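# Four arms lay a jointed cable runway on supports

## Task

Place the jointed cable runway so it rests on all three of its supports, sitting between each support's lugs, with one of its ends on the tallest support. Then open the grippers and move the arms away. It only counts if the runway stays in place by itself, with no robot holding it.

## Robot and tools

The setup: four identical i2rt Big YAM arms named arm1, arm2, arm3 and arm4. Each has six joints, a two-finger gripper and a wrist camera. Two fixed room cameras, cam_high and cam_low, also watch the scene. With joints 1 and 6 at zero and the hand level and facing forward, the wrist camera rides on top of the hand and looks toward the fingertips. The hand can reach roughly 1.0 m from the joint 1 axis.

Frames: everything shares one scene frame, origin on the floor, +z up. The hand point is midway between the fingertips. The hand's z axis runs along the fingers, and the fingers open and close along its y axis. Each robot's foot pose is real but never printed.

Tool execute_actions: arguments are actions (a list holding exactly one action, or empty) and cameras (a list of camera names from arm1_cam_wrist, arm2_cam_wrist, arm3_cam_wrist, arm4_cam_wrist, cam_high, cam_low, or all; omitted or null means all, [] means none). The single action is an object keyed by robot name; each robot entry has only a joints object. joints holds absolute targets, not offsets, by name: joint1_rad to joint6_rad in radians and gripper_m in meters. You may name any subset of joints and any subset of arms; every named motion starts at once and may finish at different times. Ranges and done-tolerances: joint1_rad -2.879 to 2.879 (±0.045), rotation about the foot, positive counter-clockwise seen from above, zero points the way the foot faces. joint2_rad 0 to 3.141 (±0.14), shoulder, zero is upper arm roughly level pointing back, positive lifts it up then forward. joint3_rad 0 to 3.019 (±0.09), elbow, zero is fully folded, positive opens. joint4_rad -1.692 to 1.57 (±0.055), hand pitch, positive tilts fingers up. joint5_rad -1.57 to 1.57 (±0.03), sideways hand swing, positive toward the arm's right. joint6_rad -2.094 to 2.094 (±0.035), hand roll, positive clockwise seen from behind the hand. gripper_m 0 to 0.093 (±0.003), fingertip gap; grip force tops out near 50 to 62 N per pad, lower on some units. Example: {"arm1": {"joints": {"gripper_m": 0.05}}, "arm2": {"joints": {"joint1_rad": 0.3}}}. Unknown keys or out-of-range values reject the whole call and nothing moves. Because joints move at different speeds, the hand can sweep a wide arc between postures. An empty actions list just reports state and images.

Tool wait: seconds from 0 to 10; commands nothing new, returns the same as an empty execute_actions.

Tool zoom_image: camera plus region [x0, y0, x1, y1] in pixels, top-left origin, at most 504 by 504; only works on cameras that had full images in the latest result.

Tool finished_scene: scene number; ends the current scene irreversibly after the last command is held, and reports success.

Reading results: the pictures line lists camera names in image order. joint_positions gives current joint angles. joint_status tells how each commanded motion ended. off_target: stopped away from target, may still be pushing. contact_stop or time_out: the joint gave up its target and holds where it is, except a joint that timed out may keep a target (its old one, or one no more than 0.375, 0.375, 0.113, 0.225, 0.075, 0.3 rad from its position for joints 1 to 6) and keep pushing, moving there if freed; on_its_own lists such joints. "held at" in on_its_own is the held target, not the actual position. To relieve a push, command the joint to its reported position. "joint command not followed" (often with a cause line) means a self/inter-arm collision check blocked that arm's joint targets; the gripper part still runs, and the arm may retry those targets on later actions until given passing targets or the path clears. Empty calls never show this line. Joint torques are the drives' total output in joint order, with per-arm offset, scale and noise; friction can fake or mask a load. A joint holding a load sags over time. Tiny target changes may not move a joint. Joints or arms left out of an action may still push toward old targets.

Hazards: arms do not stop on contact and can push hard. A hard press between two robots fails and ends the run; a hard hit may too. The collision check can react late and ignores fingers, gripper housings and wrist cameras. Object contact does not count as a robot collision. Arms act independently, so a stalled arm does not pause the others. Sustained pushing or holding heats motors: a MOTOR HOT line appears at 85 °C; at 100 °C an OVER-TEMPERATURE FAULT drops that arm (motors and gripper go limp) until it cools, and its unfinished keys read limit_stop_at_motor_heat; resend targets afterwards. Heat persists while you think and between scenes. Never knock objects out of the work area or onto the floor. Avoid drops, slips, slams and hard pushes, and keep robot motion brief. The robot holds the last command while you compose a reply; if a call reports a stop, the later execute_actions, wait and finished_scene calls in that same reply are skipped. If resuming, first send an empty execute_actions to learn the current scene and task.

Each tool is called after ">>>" as name(argument=value, ...), one argument or row to a line, values as JSON.

## Session

>>> execute_actions(
  actions=[],
)

Scene clock: 0.00 s.
Joint torques (N m, as the arm reports them, + toward a larger angle): no reading
Motor temperatures (°C, as the motors report them): arm1=[23 24 25 23 23 23] | arm2=[26 25 26 24 24 22] | arm3=[22 25 24 23 24 23] | arm4=[26 24 23 23 24 25]
arm1.joint_positions: joint1_rad=+0.438 joint2_rad=+0.528 joint3_rad=+1.448 joint4_rad=-1.245 joint5_rad=+0.111 joint6_rad=-0.199 gripper_m=+0.095
arm1.joint_status: not commanded
arm1.hand: x=-0.9558 y=-0.1154 z=+1.5295 quat_wxyz=(-0.578, +0.279, -0.764, -0.061) (m; scene frame)
arm2.joint_positions: joint1_rad=-0.090 joint2_rad=+0.583 joint3_rad=+1.359 joint4_rad=-1.426 joint5_rad=+0.095 joint6_rad=-0.311 gripper_m=+0.095
arm2.joint_status: not commanded
arm2.hand: x=-0.1672 y=-0.4736 z=+1.3511 quat_wxyz=(-0.408, +0.637, -0.628, -0.185) (m; scene frame)
arm3.joint_positions: joint1_rad=-0.347 joint2_rad=+0.533 joint3_rad=+1.440 joint4_rad=-1.423 joint5_rad=-0.212 joint6_rad=-0.086 gripper_m=+0.095
arm3.joint_status: not commanded
arm3.hand: x=+0.1909 y=-0.4946 z=+1.4201 quat_wxyz=(-0.352, +0.606, -0.611, -0.369) (m; scene frame)
arm4.joint_positions: joint1_rad=-0.022 joint2_rad=+0.466 joint3_rad=+1.391 joint4_rad=-1.421 joint5_rad=+0.108 joint6_rad=-0.082 gripper_m=+0.095
arm4.joint_status: not commanded
arm4.hand: x=+0.9575 y=-0.1243 z=+1.4412 quat_wxyz=(+0.060, -0.861, -0.031, +0.504) (m; scene frame)
pictures: arm1_cam_wrist, arm2_cam_wrist, arm3_cam_wrist, arm4_cam_wrist, cam_high, cam_low
Images, in order (width x height): arm1_cam_wrist 504x504, arm2_cam_wrist 504x504, arm3_cam_wrist 504x504, arm4_cam_wrist 504x504, cam_high 504x504, cam_low 504x504.

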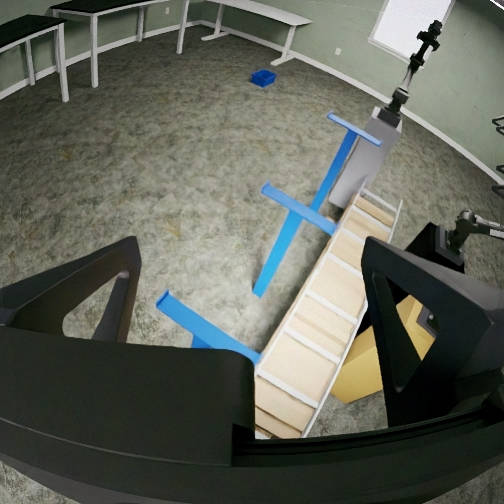

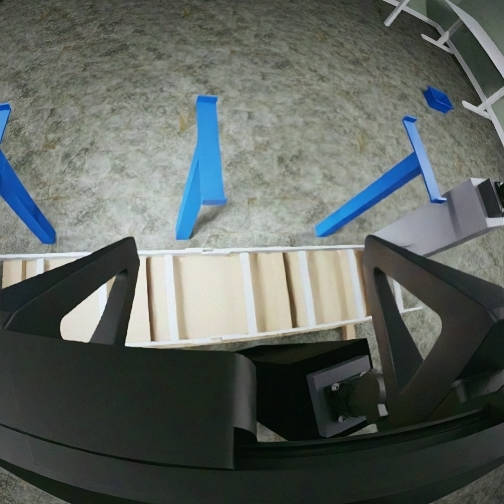

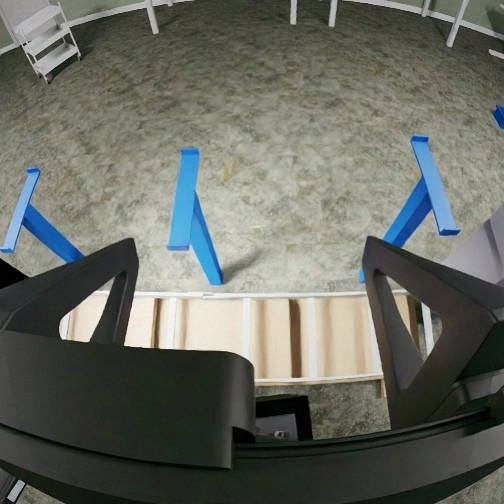

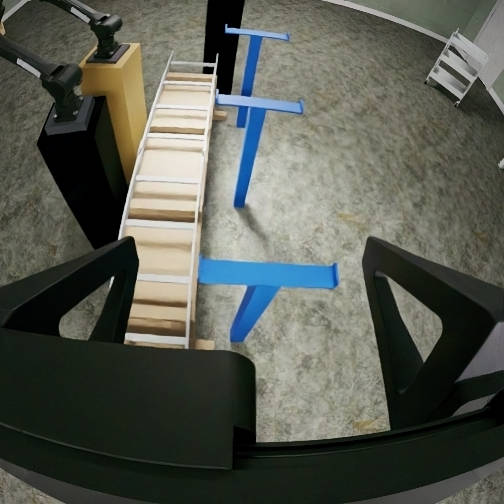

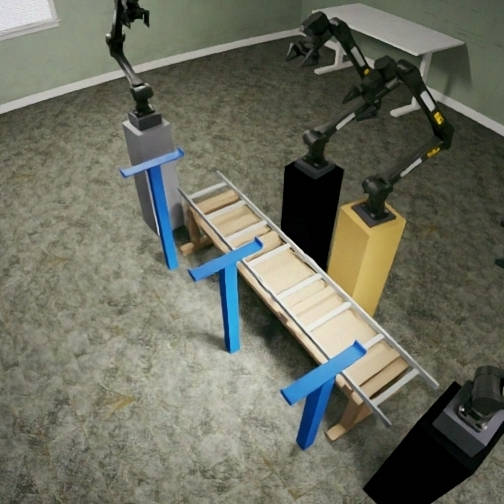

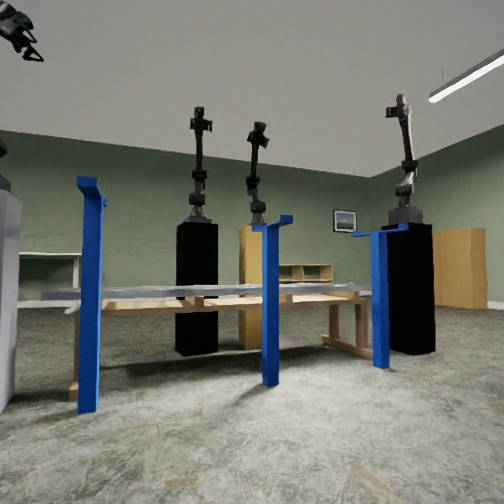

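>>> execute_actions(
  actions=[
    {"arm1":{"joints":{"joint1_rad":0,"joint2_rad":1.3,"joint3_rad":1.3,"joint4_rad":-1.55,"joint5_rad":0,"joint6_rad":0}},"arm2":{"joints":{"joint1_rad":0,"joint2_rad":1.3,"joint3_rad":1.3,"joint4_rad":-1.55,"joint5_rad":0,"joint6_rad":0}},"arm3":{"joints":{"joint1_rad":0,"joint2_rad":1.6,"joint3_rad":1.3,"joint4_rad":-1.25,"joint5_rad":0,"joint6_rad":0}},"arm4":{"joints":{"joint1_rad":0,"joint2_rad":1.6,"joint3_rad":1.6,"joint4_rad":-1.55,"joint5_rad":0,"joint6_rad":0}}},
  ],
)

Scene clock: 27.50 s.
Joint torques (N m, as the arm reports them, + toward a larger angle): arm1=[-1.   -8.61 10.85 -0.07 -0.07  0.13] | arm2=[  0.47 -11.34  10.65  -0.06  -0.19   0.04] | arm3=[ -0.18 -12.43   9.25   0.86   0.15   0.03] | arm4=[ -0.06 -12.3   11.4    0.14  -0.14   0.2 ]
Motor temperatures (°C, as the motors report them): arm1=[23 24 27 23 23 23] | arm2=[26 25 28 24 24 22] | arm3=[22 25 27 23 24 23] | arm4=[26 24 25 23 24 25]
arm1.joint_positions: joint1_rad=-0.001 joint2_rad=+1.310 joint3_rad=+1.289 joint4_rad=-1.538 joint5_rad=+0.002 joint6_rad=-0.015 gripper_m=+0.095
arm1.joint_status: all done
arm1.hand: x=-0.7579 y=-0.1570 z=+1.1840 quat_wxyz=(-0.004, +0.076, -0.997, +0.006) (m; scene frame)
arm2.joint_positions: joint1_rad=-0.008 joint2_rad=+1.307 joint3_rad=+1.300 joint4_rad=-1.534 joint5_rad=+0.004 joint6_rad=-0.009 gripper_m=+0.095
arm2.joint_status: all done
arm2.hand: x=-0.1755 y=-0.2992 z=+1.1034 quat_wxyz=(-0.011, +0.651, -0.759, -0.015) (m; scene frame)
arm3.joint_positions: joint1_rad=-0.005 joint2_rad=+1.602 joint3_rad=+1.287 joint4_rad=-1.255 joint5_rad=-0.003 joint6_rad=-0.010 gripper_m=+0.095
arm3.joint_status: all done
arm3.hand: x=+0.1330 y=-0.2111 z=+1.0012 quat_wxyz=(-0.003, +0.752, -0.659, -0.001) (m; scene frame)
arm4.joint_positions: joint1_rad=-0.007 joint2_rad=+1.593 joint3_rad=+1.591 joint4_rad=-1.537 joint5_rad=+0.002 joint6_rad=-0.012 gripper_m=+0.095
arm4.joint_status: all done
arm4.hand: x=+0.6345 y=-0.1621 z=+1.1479 quat_wxyz=(+0.006, -0.999, -0.037, +0.009) (m; scene frame)
pictures: arm1_cam_wrist, arm2_cam_wrist, arm3_cam_wrist, arm4_cam_wrist, cam_high, cam_low
Images, in order (width x height): arm1_cam_wrist 504x504, arm2_cam_wrist 504x504, arm3_cam_wrist 504x504, arm4_cam_wrist 504x504, cam_high 504x504, cam_low 504x504.

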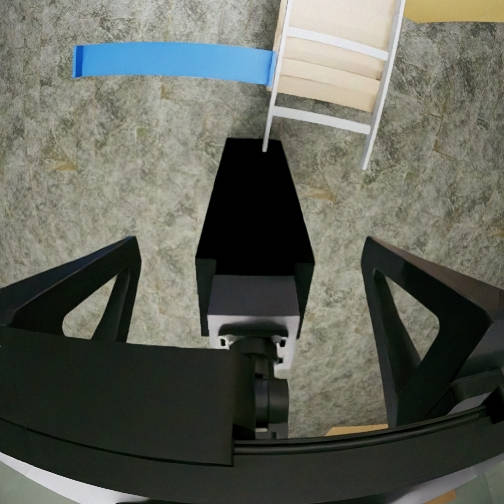

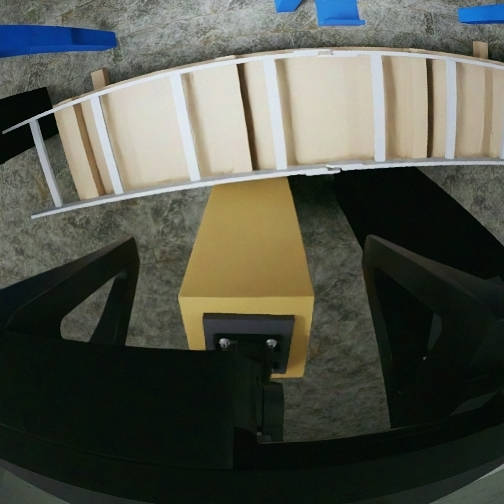

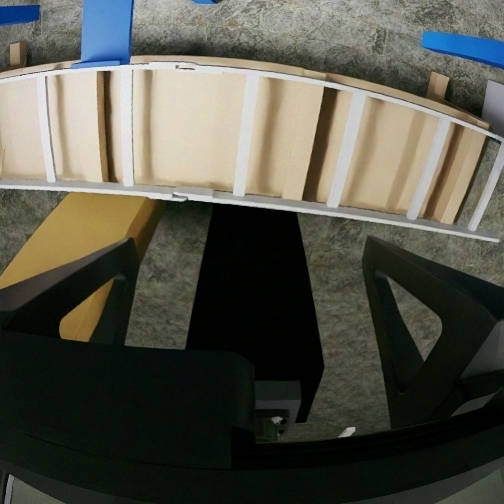

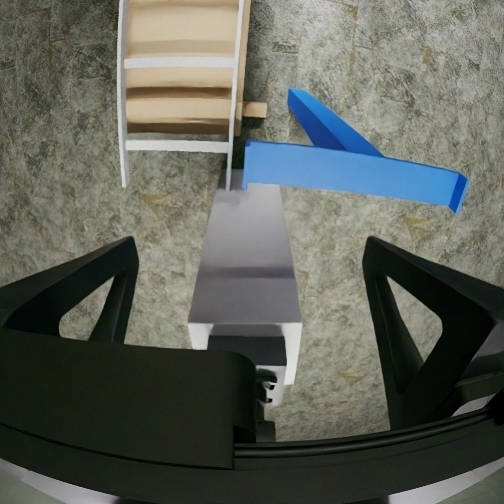

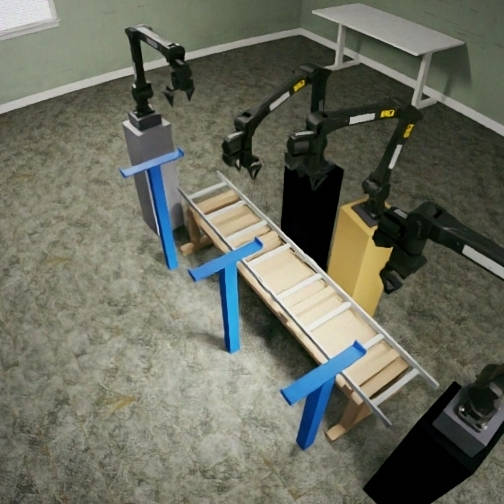

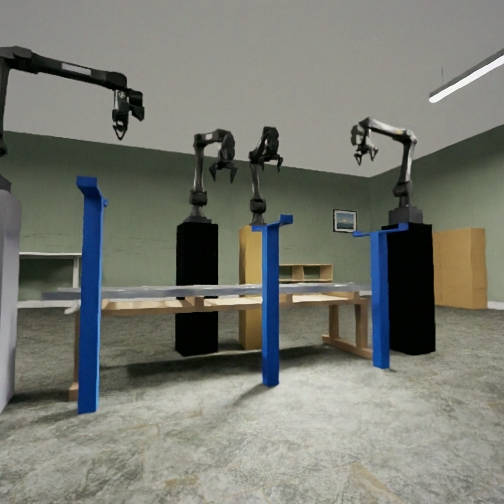

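>>> execute_actions(
  actions=[
    {"arm1":{"joints":{"joint1_rad":-0.41,"joint2_rad":2.747,"joint3_rad":1.089,"joint4_rad":0.088,"joint6_rad":1.16}},"arm2":{"joints":{"joint1_rad":0.38,"joint2_rad":2.54,"joint3_rad":0.923,"joint4_rad":0.047,"joint6_rad":0.38}},"arm3":{"joints":{"joint2_rad":2.548,"joint3_rad":0.86,"joint4_rad":0.118}},"arm4":{"joints":{"joint1_rad":0.42,"joint2_rad":2.574,"joint3_rad":0.97,"joint4_rad":0.034,"joint6_rad":-1.15}}},
  ],
)

Scene clock: 75.40 s.
Joint torques (N m, as the arm reports them, + toward a larger angle): arm1=[ -0.8  -13.46  -0.56   0.88   0.05   0.12] | arm2=[ -0.94 -17.08   0.25   0.95  -0.07   0.06] | arm3=[ -0.14 -11.73  -0.67   1.1    0.15   0.03] | arm4=[ -0.39 -11.6   -0.13   1.24  -0.09  -0.07]
Motor temperatures (°C, as the motors report them): arm1=[23 25 28 23 23 23] | arm2=[26 26 29 24 24 22] | arm3=[22 26 28 23 24 23] | arm4=[26 24 26 23 24 25]
arm1.joint_positions: joint1_rad=-0.415 joint2_rad=+2.759 joint3_rad=+1.087 joint4_rad=+0.074 joint5_rad=+0.001 joint6_rad=+1.144 gripper_m=+0.095
arm1.joint_status: all done
arm1.hand: x=-0.7920 y=-0.3116 z=+0.5083 quat_wxyz=(+0.010, -0.653, -0.758, +0.011) (m; scene frame)
arm2.joint_positions: joint1_rad=+0.390 joint2_rad=+2.538 joint3_rad=+0.925 joint4_rad=+0.029 joint5_rad=+0.002 joint6_rad=+0.371 gripper_m=+0.095
arm2.joint_status: all done
arm2.hand: x=-0.3262 y=-0.3243 z=+0.5013 quat_wxyz=(+0.004, +0.658, -0.753, -0.001) (m; scene frame)
arm3.joint_positions: joint1_rad=-0.005 joint2_rad=+2.538 joint3_rad=+0.859 joint4_rad=+0.107 joint5_rad=-0.003 joint6_rad=-0.010 gripper_m=+0.095
arm3.joint_status: all done
arm3.hand: x=+0.1518 y=-0.3425 z=+0.5217 quat_wxyz=(-0.002, +0.752, -0.659, +0.000) (m; scene frame)
arm4.joint_positions: joint1_rad=+0.419 joint2_rad=+2.545 joint3_rad=+0.968 joint4_rad=+0.021 joint5_rad=-0.002 joint6_rad=-1.137 gripper_m=+0.095
arm4.joint_status: all done
arm4.hand: x=+0.7988 y=-0.3015 z=+0.5464 quat_wxyz=(+0.000, -0.688, -0.726, -0.001) (m; scene frame)
pictures: arm1_cam_wrist, arm2_cam_wrist, arm3_cam_wrist, arm4_cam_wrist, cam_high, cam_low
Images, in order (width x height): arm1_cam_wrist 504x504, arm2_cam_wrist 504x504, arm3_cam_wrist 504x504, arm4_cam_wrist 504x504, cam_high 504x504, cam_low 504x504.

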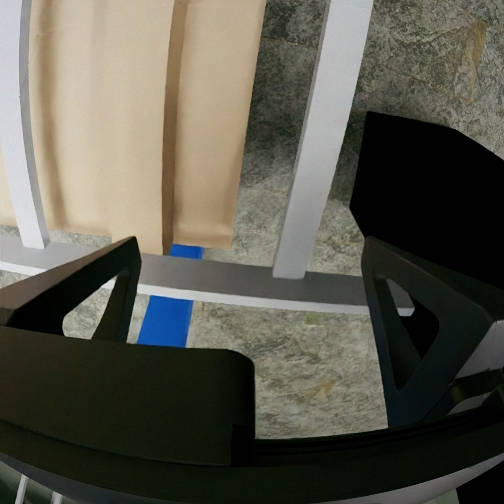

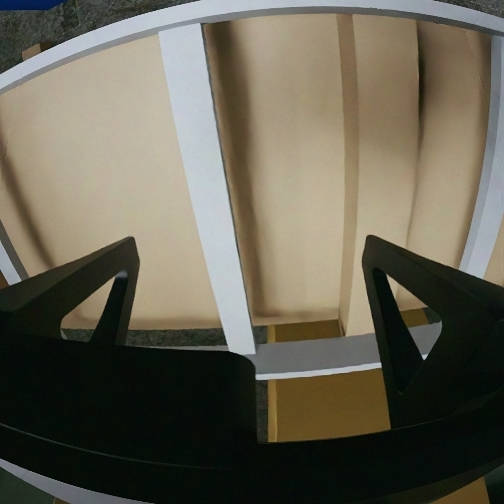

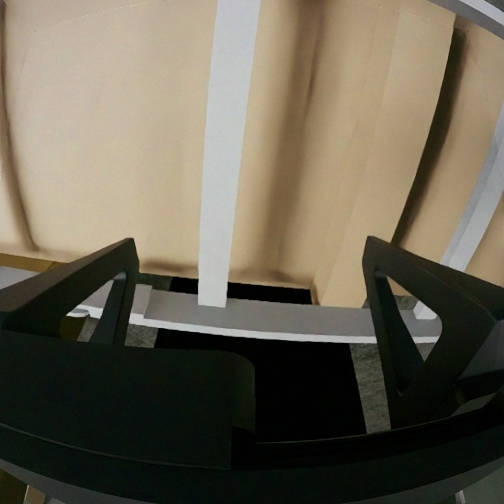

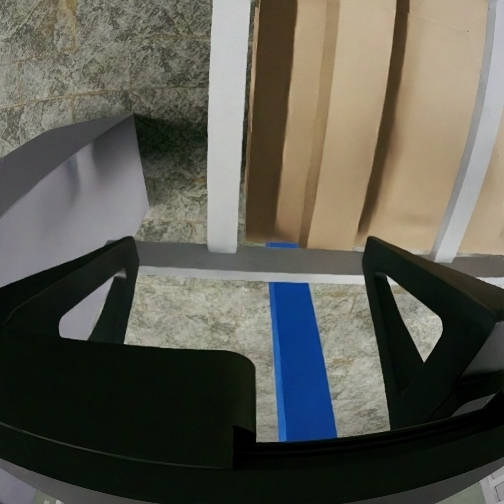

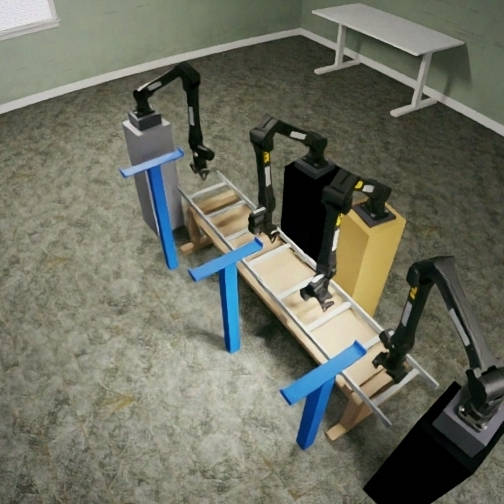

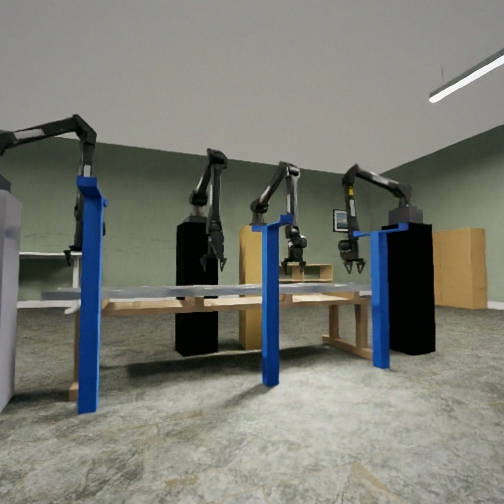

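>>> execute_actions(
  actions=[
    {"arm1":{"joints":{"joint1_rad":-0.56,"joint2_rad":2.896,"joint3_rad":1.157,"joint4_rad":0.169,"joint6_rad":1.01}},"arm2":{"joints":{"joint1_rad":0.478,"joint2_rad":2.67,"joint3_rad":0.974,"joint4_rad":0.126,"joint6_rad":0.478}},"arm3":{"joints":{"joint2_rad":2.74,"joint3_rad":0.973,"joint4_rad":0.197}},"arm4":{"joints":{"joint1_rad":0.563,"joint2_rad":2.83,"joint3_rad":1.12,"joint4_rad":0.14,"joint6_rad":-1.007}}},
  ],
)

Scene clock: 103.80 s.
Joint torques (N m, as the arm reports them, + toward a larger angle): arm1=[ -0.53 -13.5   -1.33   0.68   0.05  -0.18] | arm2=[ -1.17 -16.76  -0.29   0.72  -0.07   0.08] | arm3=[ -0.06 -12.75  -1.44   0.79   0.15   0.04] | arm4=[ -0.58 -13.06  -1.22   0.83  -0.13   0.2 ]
Motor temperatures (°C, as the motors report them): arm1=[23 25 26 23 23 23] | arm2=[26 26 27 24 24 22] | arm3=[22 26 26 23 24 23] | arm4=[26 24 24 23 24 25]
arm1.joint_positions: joint1_rad=-0.565 joint2_rad=+2.910 joint3_rad=+1.156 joint4_rad=+0.161 joint5_rad=+0.001 joint6_rad=+1.025 gripper_m=+0.095
arm1.joint_status: all done
arm1.hand: x=-0.8309 y=-0.3523 z=+0.4557 quat_wxyz=(+0.008, -0.664, -0.748, +0.009) (m; scene frame)
arm2.joint_positions: joint1_rad=+0.483 joint2_rad=+2.667 joint3_rad=+0.973 joint4_rad=+0.114 joint5_rad=+0.002 joint6_rad=+0.469 gripper_m=+0.095
arm2.joint_status: all done
arm2.hand: x=-0.3544 y=-0.3448 z=+0.4574 quat_wxyz=(+0.003, +0.657, -0.754, -0.002) (m; scene frame)
arm3.joint_positions: joint1_rad=-0.005 joint2_rad=+2.744 joint3_rad=+0.972 joint4_rad=+0.193 joint5_rad=-0.003 joint6_rad=-0.010 gripper_m=+0.095
arm3.joint_status: all done
arm3.hand: x=+0.1535 y=-0.3537 z=+0.4523 quat_wxyz=(+0.000, +0.752, -0.659, +0.002) (m; scene frame)
arm4.joint_positions: joint1_rad=+0.567 joint2_rad=+2.821 joint3_rad=+1.116 joint4_rad=+0.135 joint5_rad=-0.001 joint6_rad=-1.020 gripper_m=+0.095
arm4.joint_status: all done
arm4.hand: x=+0.8478 y=-0.3336 z=+0.4485 quat_wxyz=(-0.002, -0.677, -0.736, -0.008) (m; scene frame)
pictures: arm1_cam_wrist, arm2_cam_wrist, arm3_cam_wrist, arm4_cam_wrist, cam_high, cam_low
Images, in order (width x height): arm1_cam_wrist 504x504, arm2_cam_wrist 504x504, arm3_cam_wrist 504x504, arm4_cam_wrist 504x504, cam_high 504x504, cam_low 504x504.

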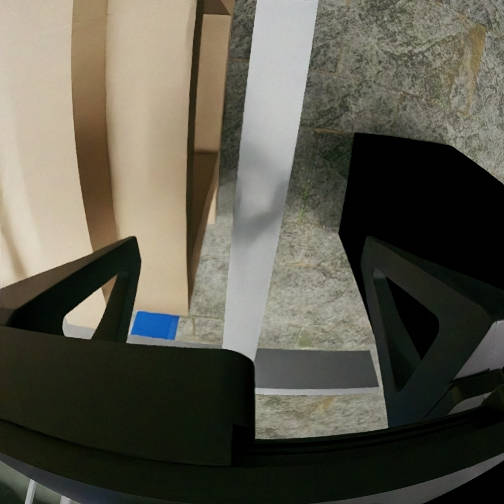

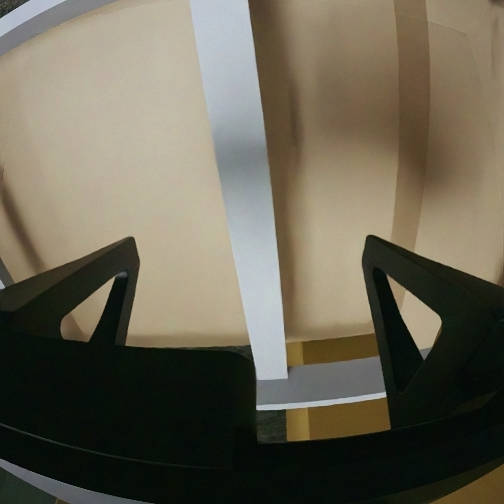

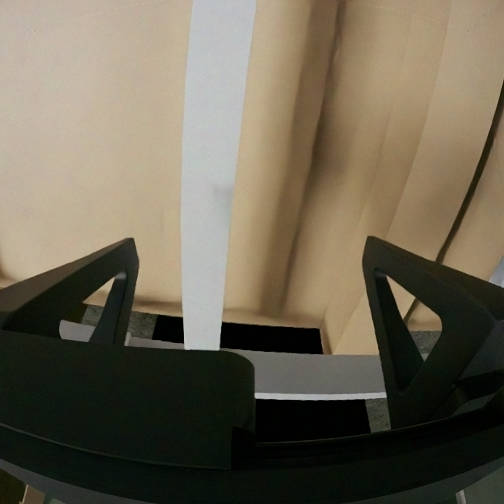

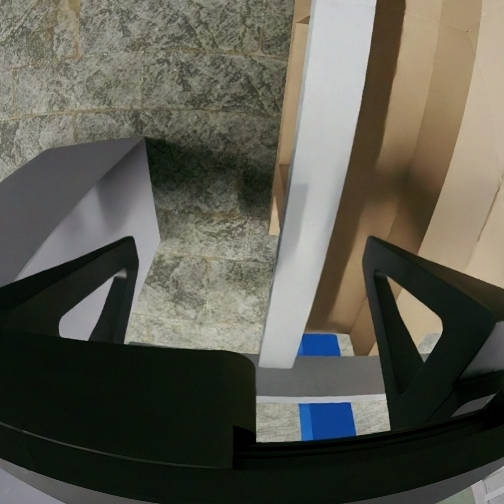

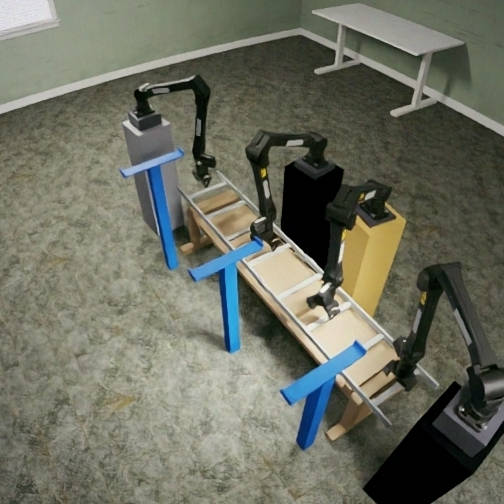

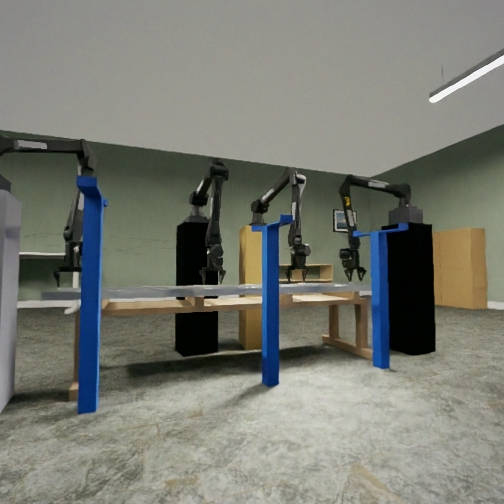

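>>> execute_actions(
  actions=[
    {"arm1":{"joints":{"joint2_rad":3.01,"joint3_rad":1.247,"joint4_rad":0.19}},"arm2":{"joints":{"joint2_rad":2.795,"joint3_rad":1.054,"joint4_rad":0.17}},"arm3":{"joints":{"joint1_rad":0.05,"joint2_rad":2.86,"joint3_rad":1.06,"joint4_rad":0.23,"joint6_rad":0.05}},"arm4":{"joints":{"joint1_rad":0.52,"joint2_rad":2.93,"joint3_rad":1.19,"joint4_rad":0.17,"joint6_rad":-1.05}}},
  ],
  cameras=["arm1_cam_wrist","arm2_cam_wrist","arm3_cam_wrist","arm4_cam_wrist","cam_low"],
)

Scene clock: 118.10 s.
Joint torques (N m, as the arm reports them, + toward a larger angle): arm1=[ -0.73 -12.88  -1.89   0.68   0.05  -0.17] | arm2=[ -0.65 -17.37  -0.87   0.83  -0.05   0.05] | arm3=[ -0.35 -12.08  -1.95   0.84   0.13   0.01] | arm4=[ -0.4  -11.7   -1.96   1.    -0.12  -0.08]
Motor temperatures (°C, as the motors report them): arm1=[23 26 26 23 23 23] | arm2=[26 27 27 24 24 22] | arm3=[22 26 25 23 24 23] | arm4=[26 25 24 23 24 25]
arm1.joint_positions: joint1_rad=-0.565 joint2_rad=+3.019 joint3_rad=+1.251 joint4_rad=+0.182 joint5_rad=+0.001 joint6_rad=+1.025 gripper_m=+0.095
arm1.joint_status: all done
arm1.hand: x=-0.8342 y=-0.3513 z=+0.4150 quat_wxyz=(+0.005, -0.664, -0.748, +0.008) (m; scene frame)
arm2.joint_positions: joint1_rad=+0.483 joint2_rad=+2.790 joint3_rad=+1.054 joint4_rad=+0.159 joint5_rad=+0.002 joint6_rad=+0.469 gripper_m=+0.095
arm2.joint_status: all done
arm2.hand: x=-0.3537 y=-0.3481 z=+0.4137 quat_wxyz=(+0.002, +0.657, -0.754, -0.004) (m; scene frame)
arm3.joint_positions: joint1_rad=+0.047 joint2_rad=+2.855 joint3_rad=+1.063 joint4_rad=+0.225 joint5_rad=-0.002 joint6_rad=+0.040 gripper_m=+0.095
arm3.joint_status: all done
arm3.hand: x=+0.1370 y=-0.3533 z=+0.4116 quat_wxyz=(-0.004, +0.753, -0.658, -0.002) (m; scene frame)
arm4.joint_positions: joint1_rad=+0.517 joint2_rad=+2.901 joint3_rad=+1.194 joint4_rad=+0.163 joint5_rad=-0.001 joint6_rad=-1.038 gripper_m=+0.095
arm4.joint_status: all done
arm4.hand: x=+0.8309 y=-0.3241 z=+0.4180 quat_wxyz=(+0.001, -0.688, -0.726, +0.005) (m; scene frame)
pictures: arm1_cam_wrist, arm2_cam_wrist, arm3_cam_wrist, arm4_cam_wrist, cam_low
Images, in order (width x height): arm1_cam_wrist 504x504, arm2_cam_wrist 504x504, arm3_cam_wrist 504x504, arm4_cam_wrist 504x504, cam_low 504x504.

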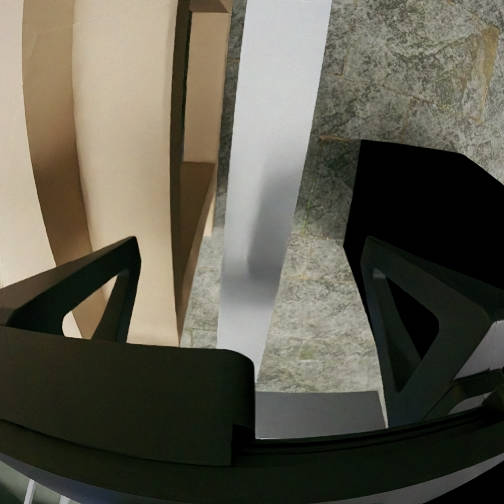

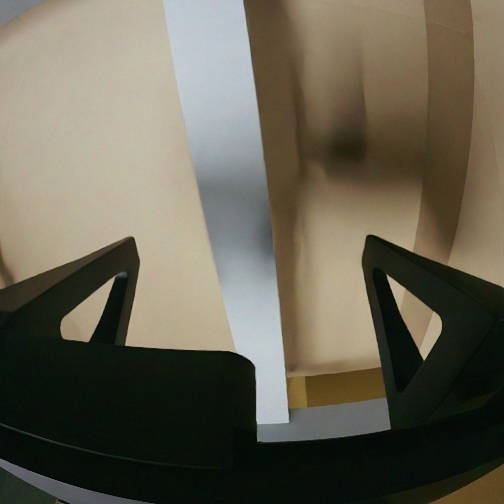

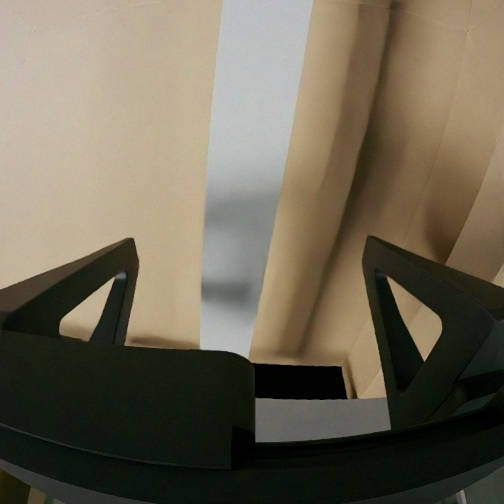

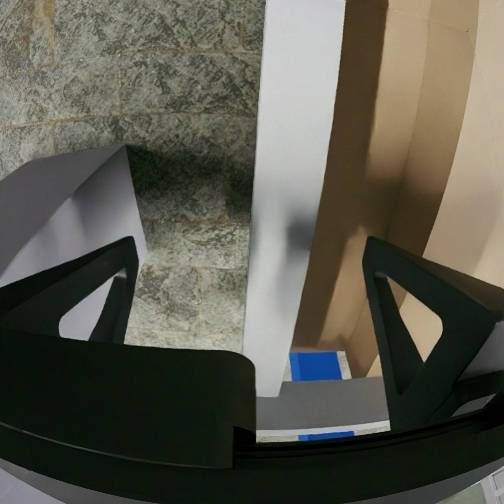

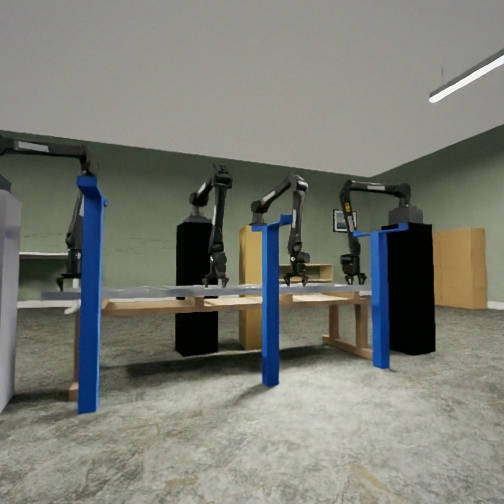

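>>> execute_actions(
  actions=[
    {"arm1":{"joints":{"joint2_rad":3.11,"joint3_rad":1.33,"joint4_rad":0.21}},"arm2":{"joints":{"joint2_rad":2.9,"joint3_rad":1.125,"joint4_rad":0.2}},"arm3":{"joints":{"joint2_rad":2.96,"joint3_rad":1.14,"joint4_rad":0.25}},"arm4":{"joints":{"joint2_rad":3.03,"joint3_rad":1.28,"joint4_rad":0.19}}},
  ],
  cameras=[],
)

>>> execute_actions(
  actions=[
    {"arm1":{"joints":{"gripper_m":0}},"arm2":{"joints":{"gripper_m":0}},"arm3":{"joints":{"gripper_m":0}},"arm4":{"joints":{"gripper_m":0}}},
  ],
  cameras=["arm1_cam_wrist","arm4_cam_wrist","cam_low"],
)

Scene clock: 127.07 s.
Joint torques (N m, as the arm reports them, + toward a larger angle): arm1=[ -0.73 -12.06  -1.95   0.74   0.04  -0.17] | arm2=[ -0.25 -16.35  -1.42   0.9   -0.04   0.04] | arm3=[ -0.27 -11.71  -2.54   0.77   0.13   0.04] | arm4=[ -0.27 -12.    -1.67   1.09  -0.12  -0.07]
Motor temperatures (°C, as the motors report them): arm1=[23 26 26 23 23 23] | arm2=[26 27 27 24 24 22] | arm3=[22 26 25 23 24 23] | arm4=[26 25 24 23 24 25]
arm1.joint_positions: joint1_rad=-0.565 joint2_rad=+3.118 joint3_rad=+1.332 joint4_rad=+0.201 joint5_rad=+0.001 joint6_rad=+1.024 gripper_m=+0.095
arm1.joint_status: all done
arm1.hand: x=-0.8436 y=-0.3474 z=+0.3784 quat_wxyz=(+0.004, -0.664, -0.748, +0.008) (m; scene frame)
arm2.joint_positions: joint1_rad=+0.483 joint2_rad=+2.894 joint3_rad=+1.127 joint4_rad=+0.189 joint5_rad=+0.002 joint6_rad=+0.469 gripper_m=+0.095
arm2.joint_status: all done
arm2.hand: x=-0.3517 y=-0.3548 z=+0.3762 quat_wxyz=(+0.002, +0.657, -0.754, -0.003) (m; scene frame)
arm3.joint_positions: joint1_rad=+0.047 joint2_rad=+2.954 joint3_rad=+1.145 joint4_rad=+0.245 joint5_rad=-0.002 joint6_rad=+0.040 gripper_m=+0.095
arm3.joint_status: all done
arm3.hand: x=+0.1379 y=-0.3570 z=+0.3750 quat_wxyz=(-0.004, +0.752, -0.659, -0.002) (m; scene frame)
arm4.joint_positions: joint1_rad=+0.517 joint2_rad=+3.004 joint3_rad=+1.280 joint4_rad=+0.181 joint5_rad=-0.001 joint6_rad=-1.038 gripper_m=+0.095
arm4.joint_status: all done
arm4.hand: x=+0.8367 y=-0.3202 z=+0.3793 quat_wxyz=(+0.001, -0.688, -0.726, +0.005) (m; scene frame)
pictures: none
No camera images: the call's "cameras" was empty. Leave "cameras" out to get every camera's image.

Scene clock: 127.97 s.
Joint torques (N m, as the arm reports them, + toward a larger angle): arm1=[ -1.13 -12.42  -2.73   0.42   0.55  -0.61] | arm2=[ -1.25 -17.36  -1.61   0.71   0.23   0.48] | arm3=[ -1.   -12.31  -2.22   0.88   0.8   -0.71] | arm4=[  0.87 -12.01  -3.16   0.47  -0.41  -0.38]
Motor temperatures (°C, as the motors report them): arm1=[23 26 26 23 23 23] | arm2=[26 27 27 24 24 22] | arm3=[22 26 25 23 24 23] | arm4=[26 25 24 23 24 25]
arm1.joint_positions: joint1_rad=-0.560 joint2_rad=+3.116 joint3_rad=+1.342 joint4_rad=+0.209 joint5_rad=-0.011 joint6_rad=+1.066 gripper_m=+0.026
arm1.joint_status: gripper_m off_target (ended at +0.026, target +0.000)
arm1.hand: x=-0.8335 y=-0.3481 z=+0.3780 quat_wxyz=(-0.003, -0.677, -0.736, -0.001) (m; scene frame)
arm2.joint_positions: joint1_rad=+0.491 joint2_rad=+2.894 joint3_rad=+1.129 joint4_rad=+0.193 joint5_rad=-0.006 joint6_rad=+0.426 gripper_m=+0.026
arm2.joint_status: gripper_m off_target (ended at +0.026, target +0.000)
arm2.hand: x=-0.3563 y=-0.3535 z=+0.3760 quat_wxyz=(+0.004, +0.676, -0.737, -0.008) (m; scene frame)
arm3.joint_positions: joint1_rad=+0.056 joint2_rad=+2.955 joint3_rad=+1.145 joint4_rad=+0.245 joint5_rad=-0.020 joint6_rad=+0.117 gripper_m=+0.025
arm3.joint_status: gripper_m off_target (ended at +0.025, target +0.000)
arm3.hand: x=+0.1324 y=-0.3587 z=+0.3747 quat_wxyz=(+0.003, +0.730, -0.684, -0.007) (m; scene frame)
arm4.joint_positions: joint1_rad=+0.504 joint2_rad=+3.003 joint3_rad=+1.298 joint4_rad=+0.196 joint5_rad=+0.006 joint6_rad=-1.011 gripper_m=+0.024
arm4.joint_status: gripper_m off_target (ended at +0.024, target +0.000)
arm4.hand: x=+0.8201 y=-0.3240 z=+0.3787 quat_wxyz=(+0.009, -0.702, -0.712, +0.021) (m; scene frame)
pictures: arm1_cam_wrist, arm4_cam_wrist, cam_low
Images, in order (width x height): arm1_cam_wrist 504x504, arm4_cam_wrist 504x504, cam_low 504x504.

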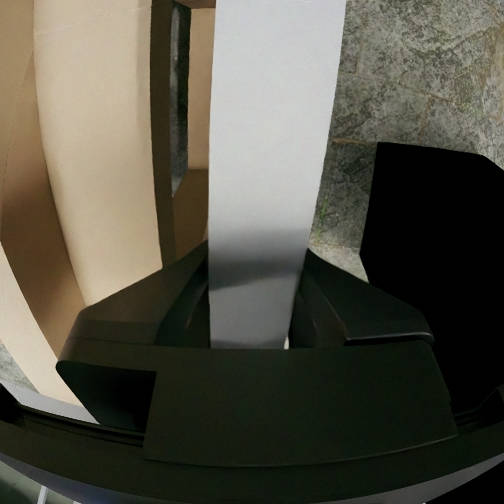

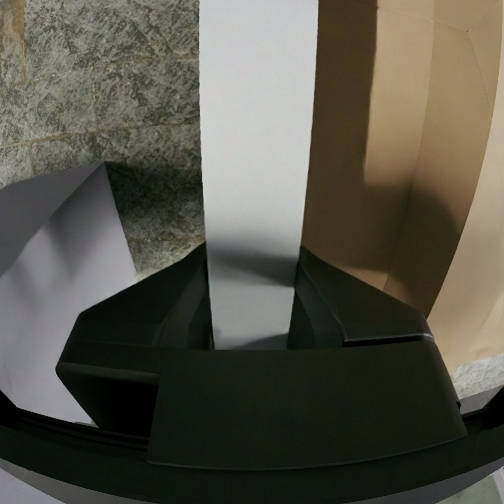

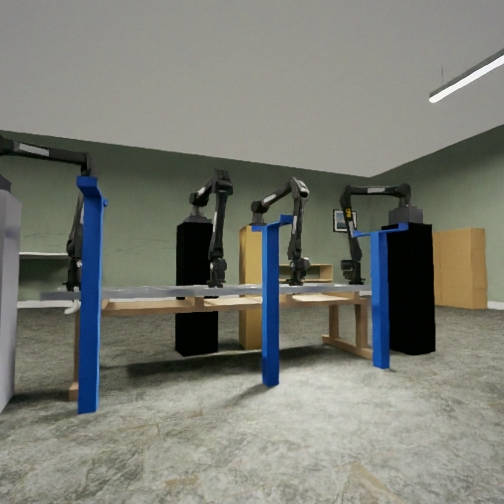

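>>> execute_actions(
  actions=[
    {"arm1":{"joints":{"joint1_rad":-0.63,"joint2_rad":2.42,"joint3_rad":0.873,"joint4_rad":-0.023,"joint6_rad":1.0}},"arm2":{"joints":{"joint1_rad":0.543,"joint2_rad":2.119,"joint3_rad":0.7,"joint4_rad":-0.151,"joint6_rad":0.48}},"arm3":{"joints":{"joint2_rad":2.079,"joint3_rad":0.547,"joint4_rad":-0.038}},"arm4":{"joints":{"joint1_rad":0.58,"joint2_rad":2.222,"joint3_rad":0.765,"joint4_rad":-0.113,"joint6_rad":-0.934}}},
  ],
  cameras=["cam_high","cam_low"],
)

Scene clock: 189.13 s.
Joint torques (N m, as the arm reports them, + toward a larger angle): arm1=[  0.38 -16.38  -1.53  -0.65   0.54  -0.36] | arm2=[  0.98 -18.98   3.01   1.03  -1.09   0.85] | arm3=[  0.02 -18.53  -4.52  -1.14  -0.07  -0.92] | arm4=[ -0.04 -16.09  -3.52  -0.72  -0.93   0.09]
Motor temperatures (°C, as the motors report them): arm1=[23 26 26 23 24 24] | arm2=[26 27 27 24 25 23] | arm3=[22 26 26 23 24 23] | arm4=[26 25 24 23 24 25]
arm1.joint_positions: joint1_rad=-0.648 joint2_rad=+2.477 joint3_rad=+0.892 joint4_rad=+0.002 joint5_rad=-0.011 joint6_rad=+1.032 gripper_m=+0.024
arm1.joint_status: all done
arm1.hand: x=-0.8218 y=-0.3846 z=+0.6091 quat_wxyz=(+0.005, -0.697, -0.717, +0.001) (m; scene frame)
arm2.joint_positions: joint1_rad=+0.520 joint2_rad=+2.165 joint3_rad=+0.682 joint4_rad=-0.171 joint5_rad=+0.030 joint6_rad=+0.394 gripper_m=+0.024
arm2.joint_status: joint6_rad time_out (moved -0.032 of +0.054); the others done
arm2.on_its_own: joint6_rad reads +0.394 and still pushes toward +0.480 since a time_out
arm2.hand: x=-0.3461 y=-0.3836 z=+0.6197 quat_wxyz=(+0.004, +0.698, -0.715, +0.037) (m; scene frame)
arm3.joint_positions: joint1_rad=+0.044 joint2_rad=+2.195 joint3_rad=+0.603 joint4_rad=-0.002 joint5_rad=+0.003 joint6_rad=+0.139 gripper_m=+0.024
arm3.joint_status: all done
arm3.hand: x=+0.1442 y=-0.3905 z=+0.6280 quat_wxyz=(+0.002, +0.718, -0.696, +0.011) (m; scene frame)
arm4.joint_positions: joint1_rad=+0.575 joint2_rad=+2.271 joint3_rad=+0.816 joint4_rad=-0.082 joint5_rad=+0.019 joint6_rad=-0.937 gripper_m=+0.024
arm4.joint_status: all done
arm4.hand: x=+0.8303 y=-0.3464 z=+0.6384 quat_wxyz=(+0.011, -0.704, -0.710, +0.007) (m; scene frame)
pictures: cam_high, cam_low
Images, in order (width x height): cam_high 504x504, cam_low 504x504.

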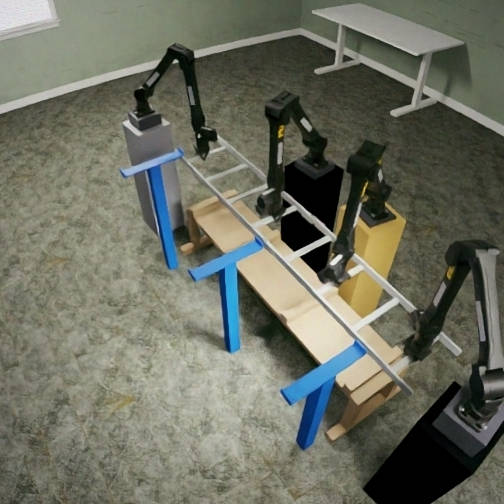

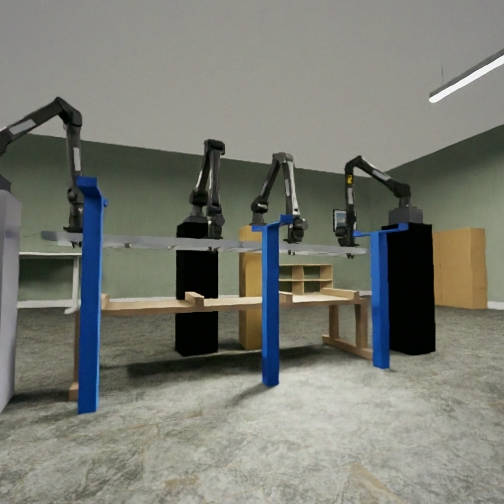

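>>> execute_actions(
  actions=[
    {"arm1":{"joints":{"joint2_rad":1.654,"joint3_rad":0.788,"joint4_rad":-0.704}},"arm2":{"joints":{"joint2_rad":1.382,"joint3_rad":0.783,"joint4_rad":-0.971,"joint6_rad":0.42}},"arm3":{"joints":{"joint2_rad":1.187,"joint3_rad":0.645,"joint4_rad":-1.028}},"arm4":{"joints":{"joint2_rad":1.479,"joint3_rad":0.793,"joint4_rad":-0.884}}},
  ],
  cameras=["cam_high","cam_low"],
)

Scene clock: 198.57 s.
Joint torques (N m, as the arm reports them, + toward a larger angle): arm1=[  1.02 -13.4    7.74  -1.78  -0.59  -0.34] | arm2=[  0.79 -10.22  13.64   0.57  -0.76   0.34] | arm3=[  0.66 -13.29  10.36  -5.93  -0.43  -0.87] | arm4=[ -1.59 -12.53   6.72  -2.85   0.31  -0.13]
Motor temperatures (°C, as the motors report them): arm1=[23 26 26 23 24 24] | arm2=[26 27 28 24 25 23] | arm3=[22 27 26 23 24 24] | arm4=[26 25 24 23 24 25]
arm1.joint_positions: joint1_rad=-0.655 joint2_rad=+1.707 joint3_rad=+0.768 joint4_rad=-0.651 joint5_rad=+0.017 joint6_rad=+1.031 gripper_m=+0.024
arm1.joint_status: all done
arm1.hand: x=-0.8179 y=-0.3922 z=+0.8688 quat_wxyz=(+0.005, -0.699, -0.715, +0.015) (m; scene frame)
arm2.joint_positions: joint1_rad=+0.520 joint2_rad=+1.390 joint3_rad=+0.719 joint4_rad=-0.975 joint5_rad=+0.021 joint6_rad=+0.384 gripper_m=+0.024
arm2.joint_status: joint6_rad time_out (moved -0.009 of +0.026); the others done
arm2.on_its_own: joint6_rad reads +0.384 and still pushes toward +0.420 since a time_out
arm2.hand: x=-0.3442 y=-0.3880 z=+0.8714 quat_wxyz=(+0.007, +0.701, -0.712, +0.032) (m; scene frame)
arm3.joint_positions: joint1_rad=+0.036 joint2_rad=+1.290 joint3_rad=+0.600 joint4_rad=-0.891 joint5_rad=+0.013 joint6_rad=+0.135 gripper_m=+0.024
arm3.joint_status: joint4_rad time_out (moved -0.889 of -1.026); the others done
arm3.on_its_own: joint4_rad reads -0.891 and still pushes toward -1.028 since a time_out
arm3.hand: x=+0.1484 y=-0.4011 z=+0.8818 quat_wxyz=(-0.006, +0.717, -0.697, +0.008) (m; scene frame)
arm4.joint_positions: joint1_rad=+0.593 joint2_rad=+1.526 joint3_rad=+0.805 joint4_rad=-0.805 joint5_rad=-0.011 joint6_rad=-0.917 gripper_m=+0.024
arm4.joint_status: joint4_rad time_out (moved -0.723 of -0.802); the others done
arm4.on_its_own: joint4_rad reads -0.805 and still pushes toward -0.884 since a time_out
arm4.hand: x=+0.8331 y=-0.3591 z=+0.9015 quat_wxyz=(-0.004, -0.704, -0.710, +0.015) (m; scene frame)
pictures: cam_high, cam_low
Images, in order (width x height): cam_high 504x504, cam_low 504x504.

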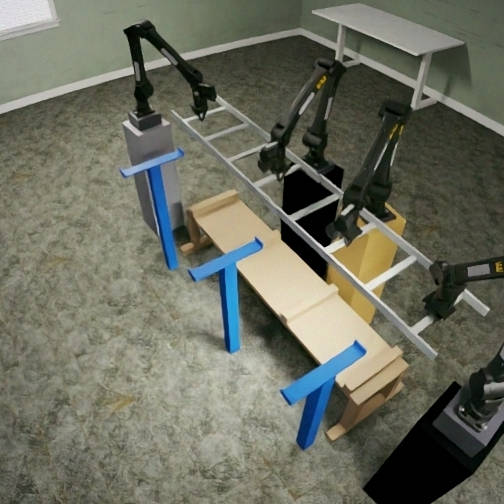

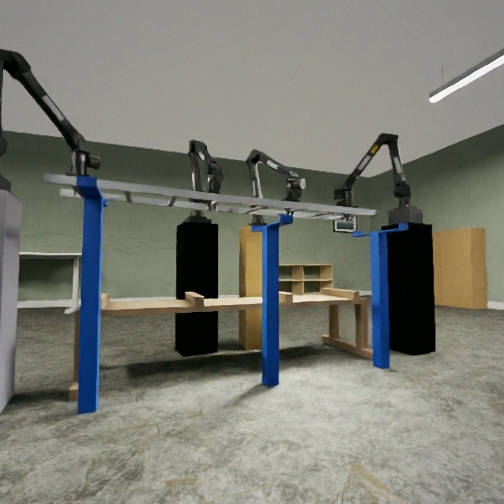

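>>> execute_actions(
  actions=[
    {"arm1":{"joints":{"joint1_rad":-0.1,"joint6_rad":1.586,"joint2_rad":1.352,"joint3_rad":0.665,"joint4_rad":-0.883}},"arm2":{"joints":{"joint1_rad":0.305,"joint2_rad":1.733,"joint3_rad":1.261,"joint4_rad":-1.098,"joint6_rad":0.17}},"arm3":{"joints":{"joint1_rad":0.02,"joint6_rad":0.12,"joint2_rad":1.63,"joint3_rad":1.146,"joint4_rad":-1.086}},"arm4":{"joints":{"joint1_rad":0,"joint6_rad":-1.51,"joint2_rad":1.185,"joint3_rad":0.706,"joint4_rad":-1.09}}},
  ],
  cameras=["cam_high","cam_low"],
)

Scene clock: 220.47 s.
Joint torques (N m, as the arm reports them, + toward a larger angle): arm1=[  1.96 -12.1    6.32  -2.46  -1.3    0.38] | arm2=[ -3.67 -19.33  12.28  -0.16   1.49  -0.39] | arm3=[  2.46 -20.18   9.49  -5.04  -1.8    0.25] | arm4=[ -3.95 -11.18   8.3   -2.54   1.46  -0.35]
Motor temperatures (°C, as the motors report them): arm1=[23 26 27 23 24 24] | arm2=[26 27 31 24 26 23] | arm3=[22 27 29 24 25 24] | arm4=[26 25 24 23 24 25]
arm1.joint_positions: joint1_rad=-0.137 joint2_rad=+1.421 joint3_rad=+0.676 joint4_rad=-0.813 joint5_rad=+0.034 joint6_rad=+1.546 gripper_m=+0.024
arm1.joint_status: joint4_rad time_out (moved -0.162 of -0.232); joint6_rad time_out (moved +0.515 of +0.555); the others done
arm1.on_its_own: joint4_rad reads -0.813 and still pushes toward -0.883 since a time_out; joint6_rad reads +1.546 and still pushes toward +1.586 since a time_out
arm1.hand: x=-0.8134 y=-0.2159 z=+0.9351 quat_wxyz=(-0.019, -0.698, -0.716, +0.012) (m; scene frame)
arm2.joint_positions: joint1_rad=+0.358 joint2_rad=+1.753 joint3_rad=+1.225 joint4_rad=-1.083 joint5_rad=-0.041 joint6_rad=+0.210 gripper_m=+0.024
arm2.joint_status: joint1_rad time_out (moved -0.162 of -0.215); joint6_rad time_out (moved -0.175 of -0.214); the others done
arm2.on_its_own: joint1_rad reads +0.358 and still pushes toward +0.305 since a time_out; joint6_rad reads +0.210 and still pushes toward +0.170 since a time_out
arm2.hand: x=-0.3434 y=-0.2046 z=+0.8930 quat_wxyz=(+0.030, +0.705, -0.708, -0.001) (m; scene frame)
arm3.joint_positions: joint1_rad=-0.016 joint2_rad=+1.735 joint3_rad=+1.116 joint4_rad=-0.969 joint5_rad=+0.050 joint6_rad=+0.088 gripper_m=+0.024
arm3.joint_status: joint4_rad time_out (moved -0.078 of -0.195); the others done
arm3.on_its_own: joint4_rad reads -0.969 and still pushes toward -1.086 since a time_out
arm3.hand: x=+0.1488 y=-0.2164 z=+0.8842 quat_wxyz=(-0.017, +0.714, -0.699, +0.023) (m; scene frame)
arm4.joint_positions: joint1_rad=+0.040 joint2_rad=+1.259 joint3_rad=+0.712 joint4_rad=-1.021 joint5_rad=-0.039 joint6_rad=-1.474 gripper_m=+0.024
arm4.joint_status: joint4_rad time_out (moved -0.216 of -0.285); joint6_rad time_out (moved -0.556 of -0.593); the others done
arm4.on_its_own: joint4_rad reads -1.021 and still pushes toward -1.090 since a time_out; joint6_rad reads -1.474 and still pushes toward -1.510 since a time_out
arm4.hand: x=+0.8295 y=-0.1691 z=+0.9564 quat_wxyz=(-0.016, -0.703, -0.711, +0.005) (m; scene frame)
pictures: cam_high, cam_low
Images, in order (width x height): cam_high 504x504, cam_low 504x504.

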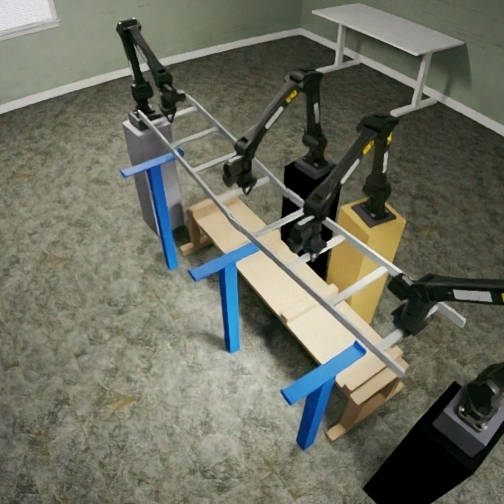

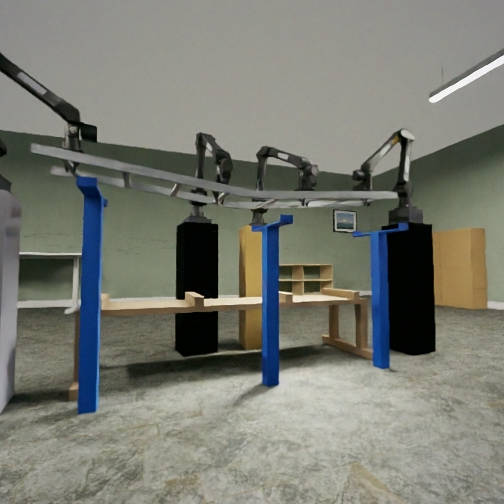

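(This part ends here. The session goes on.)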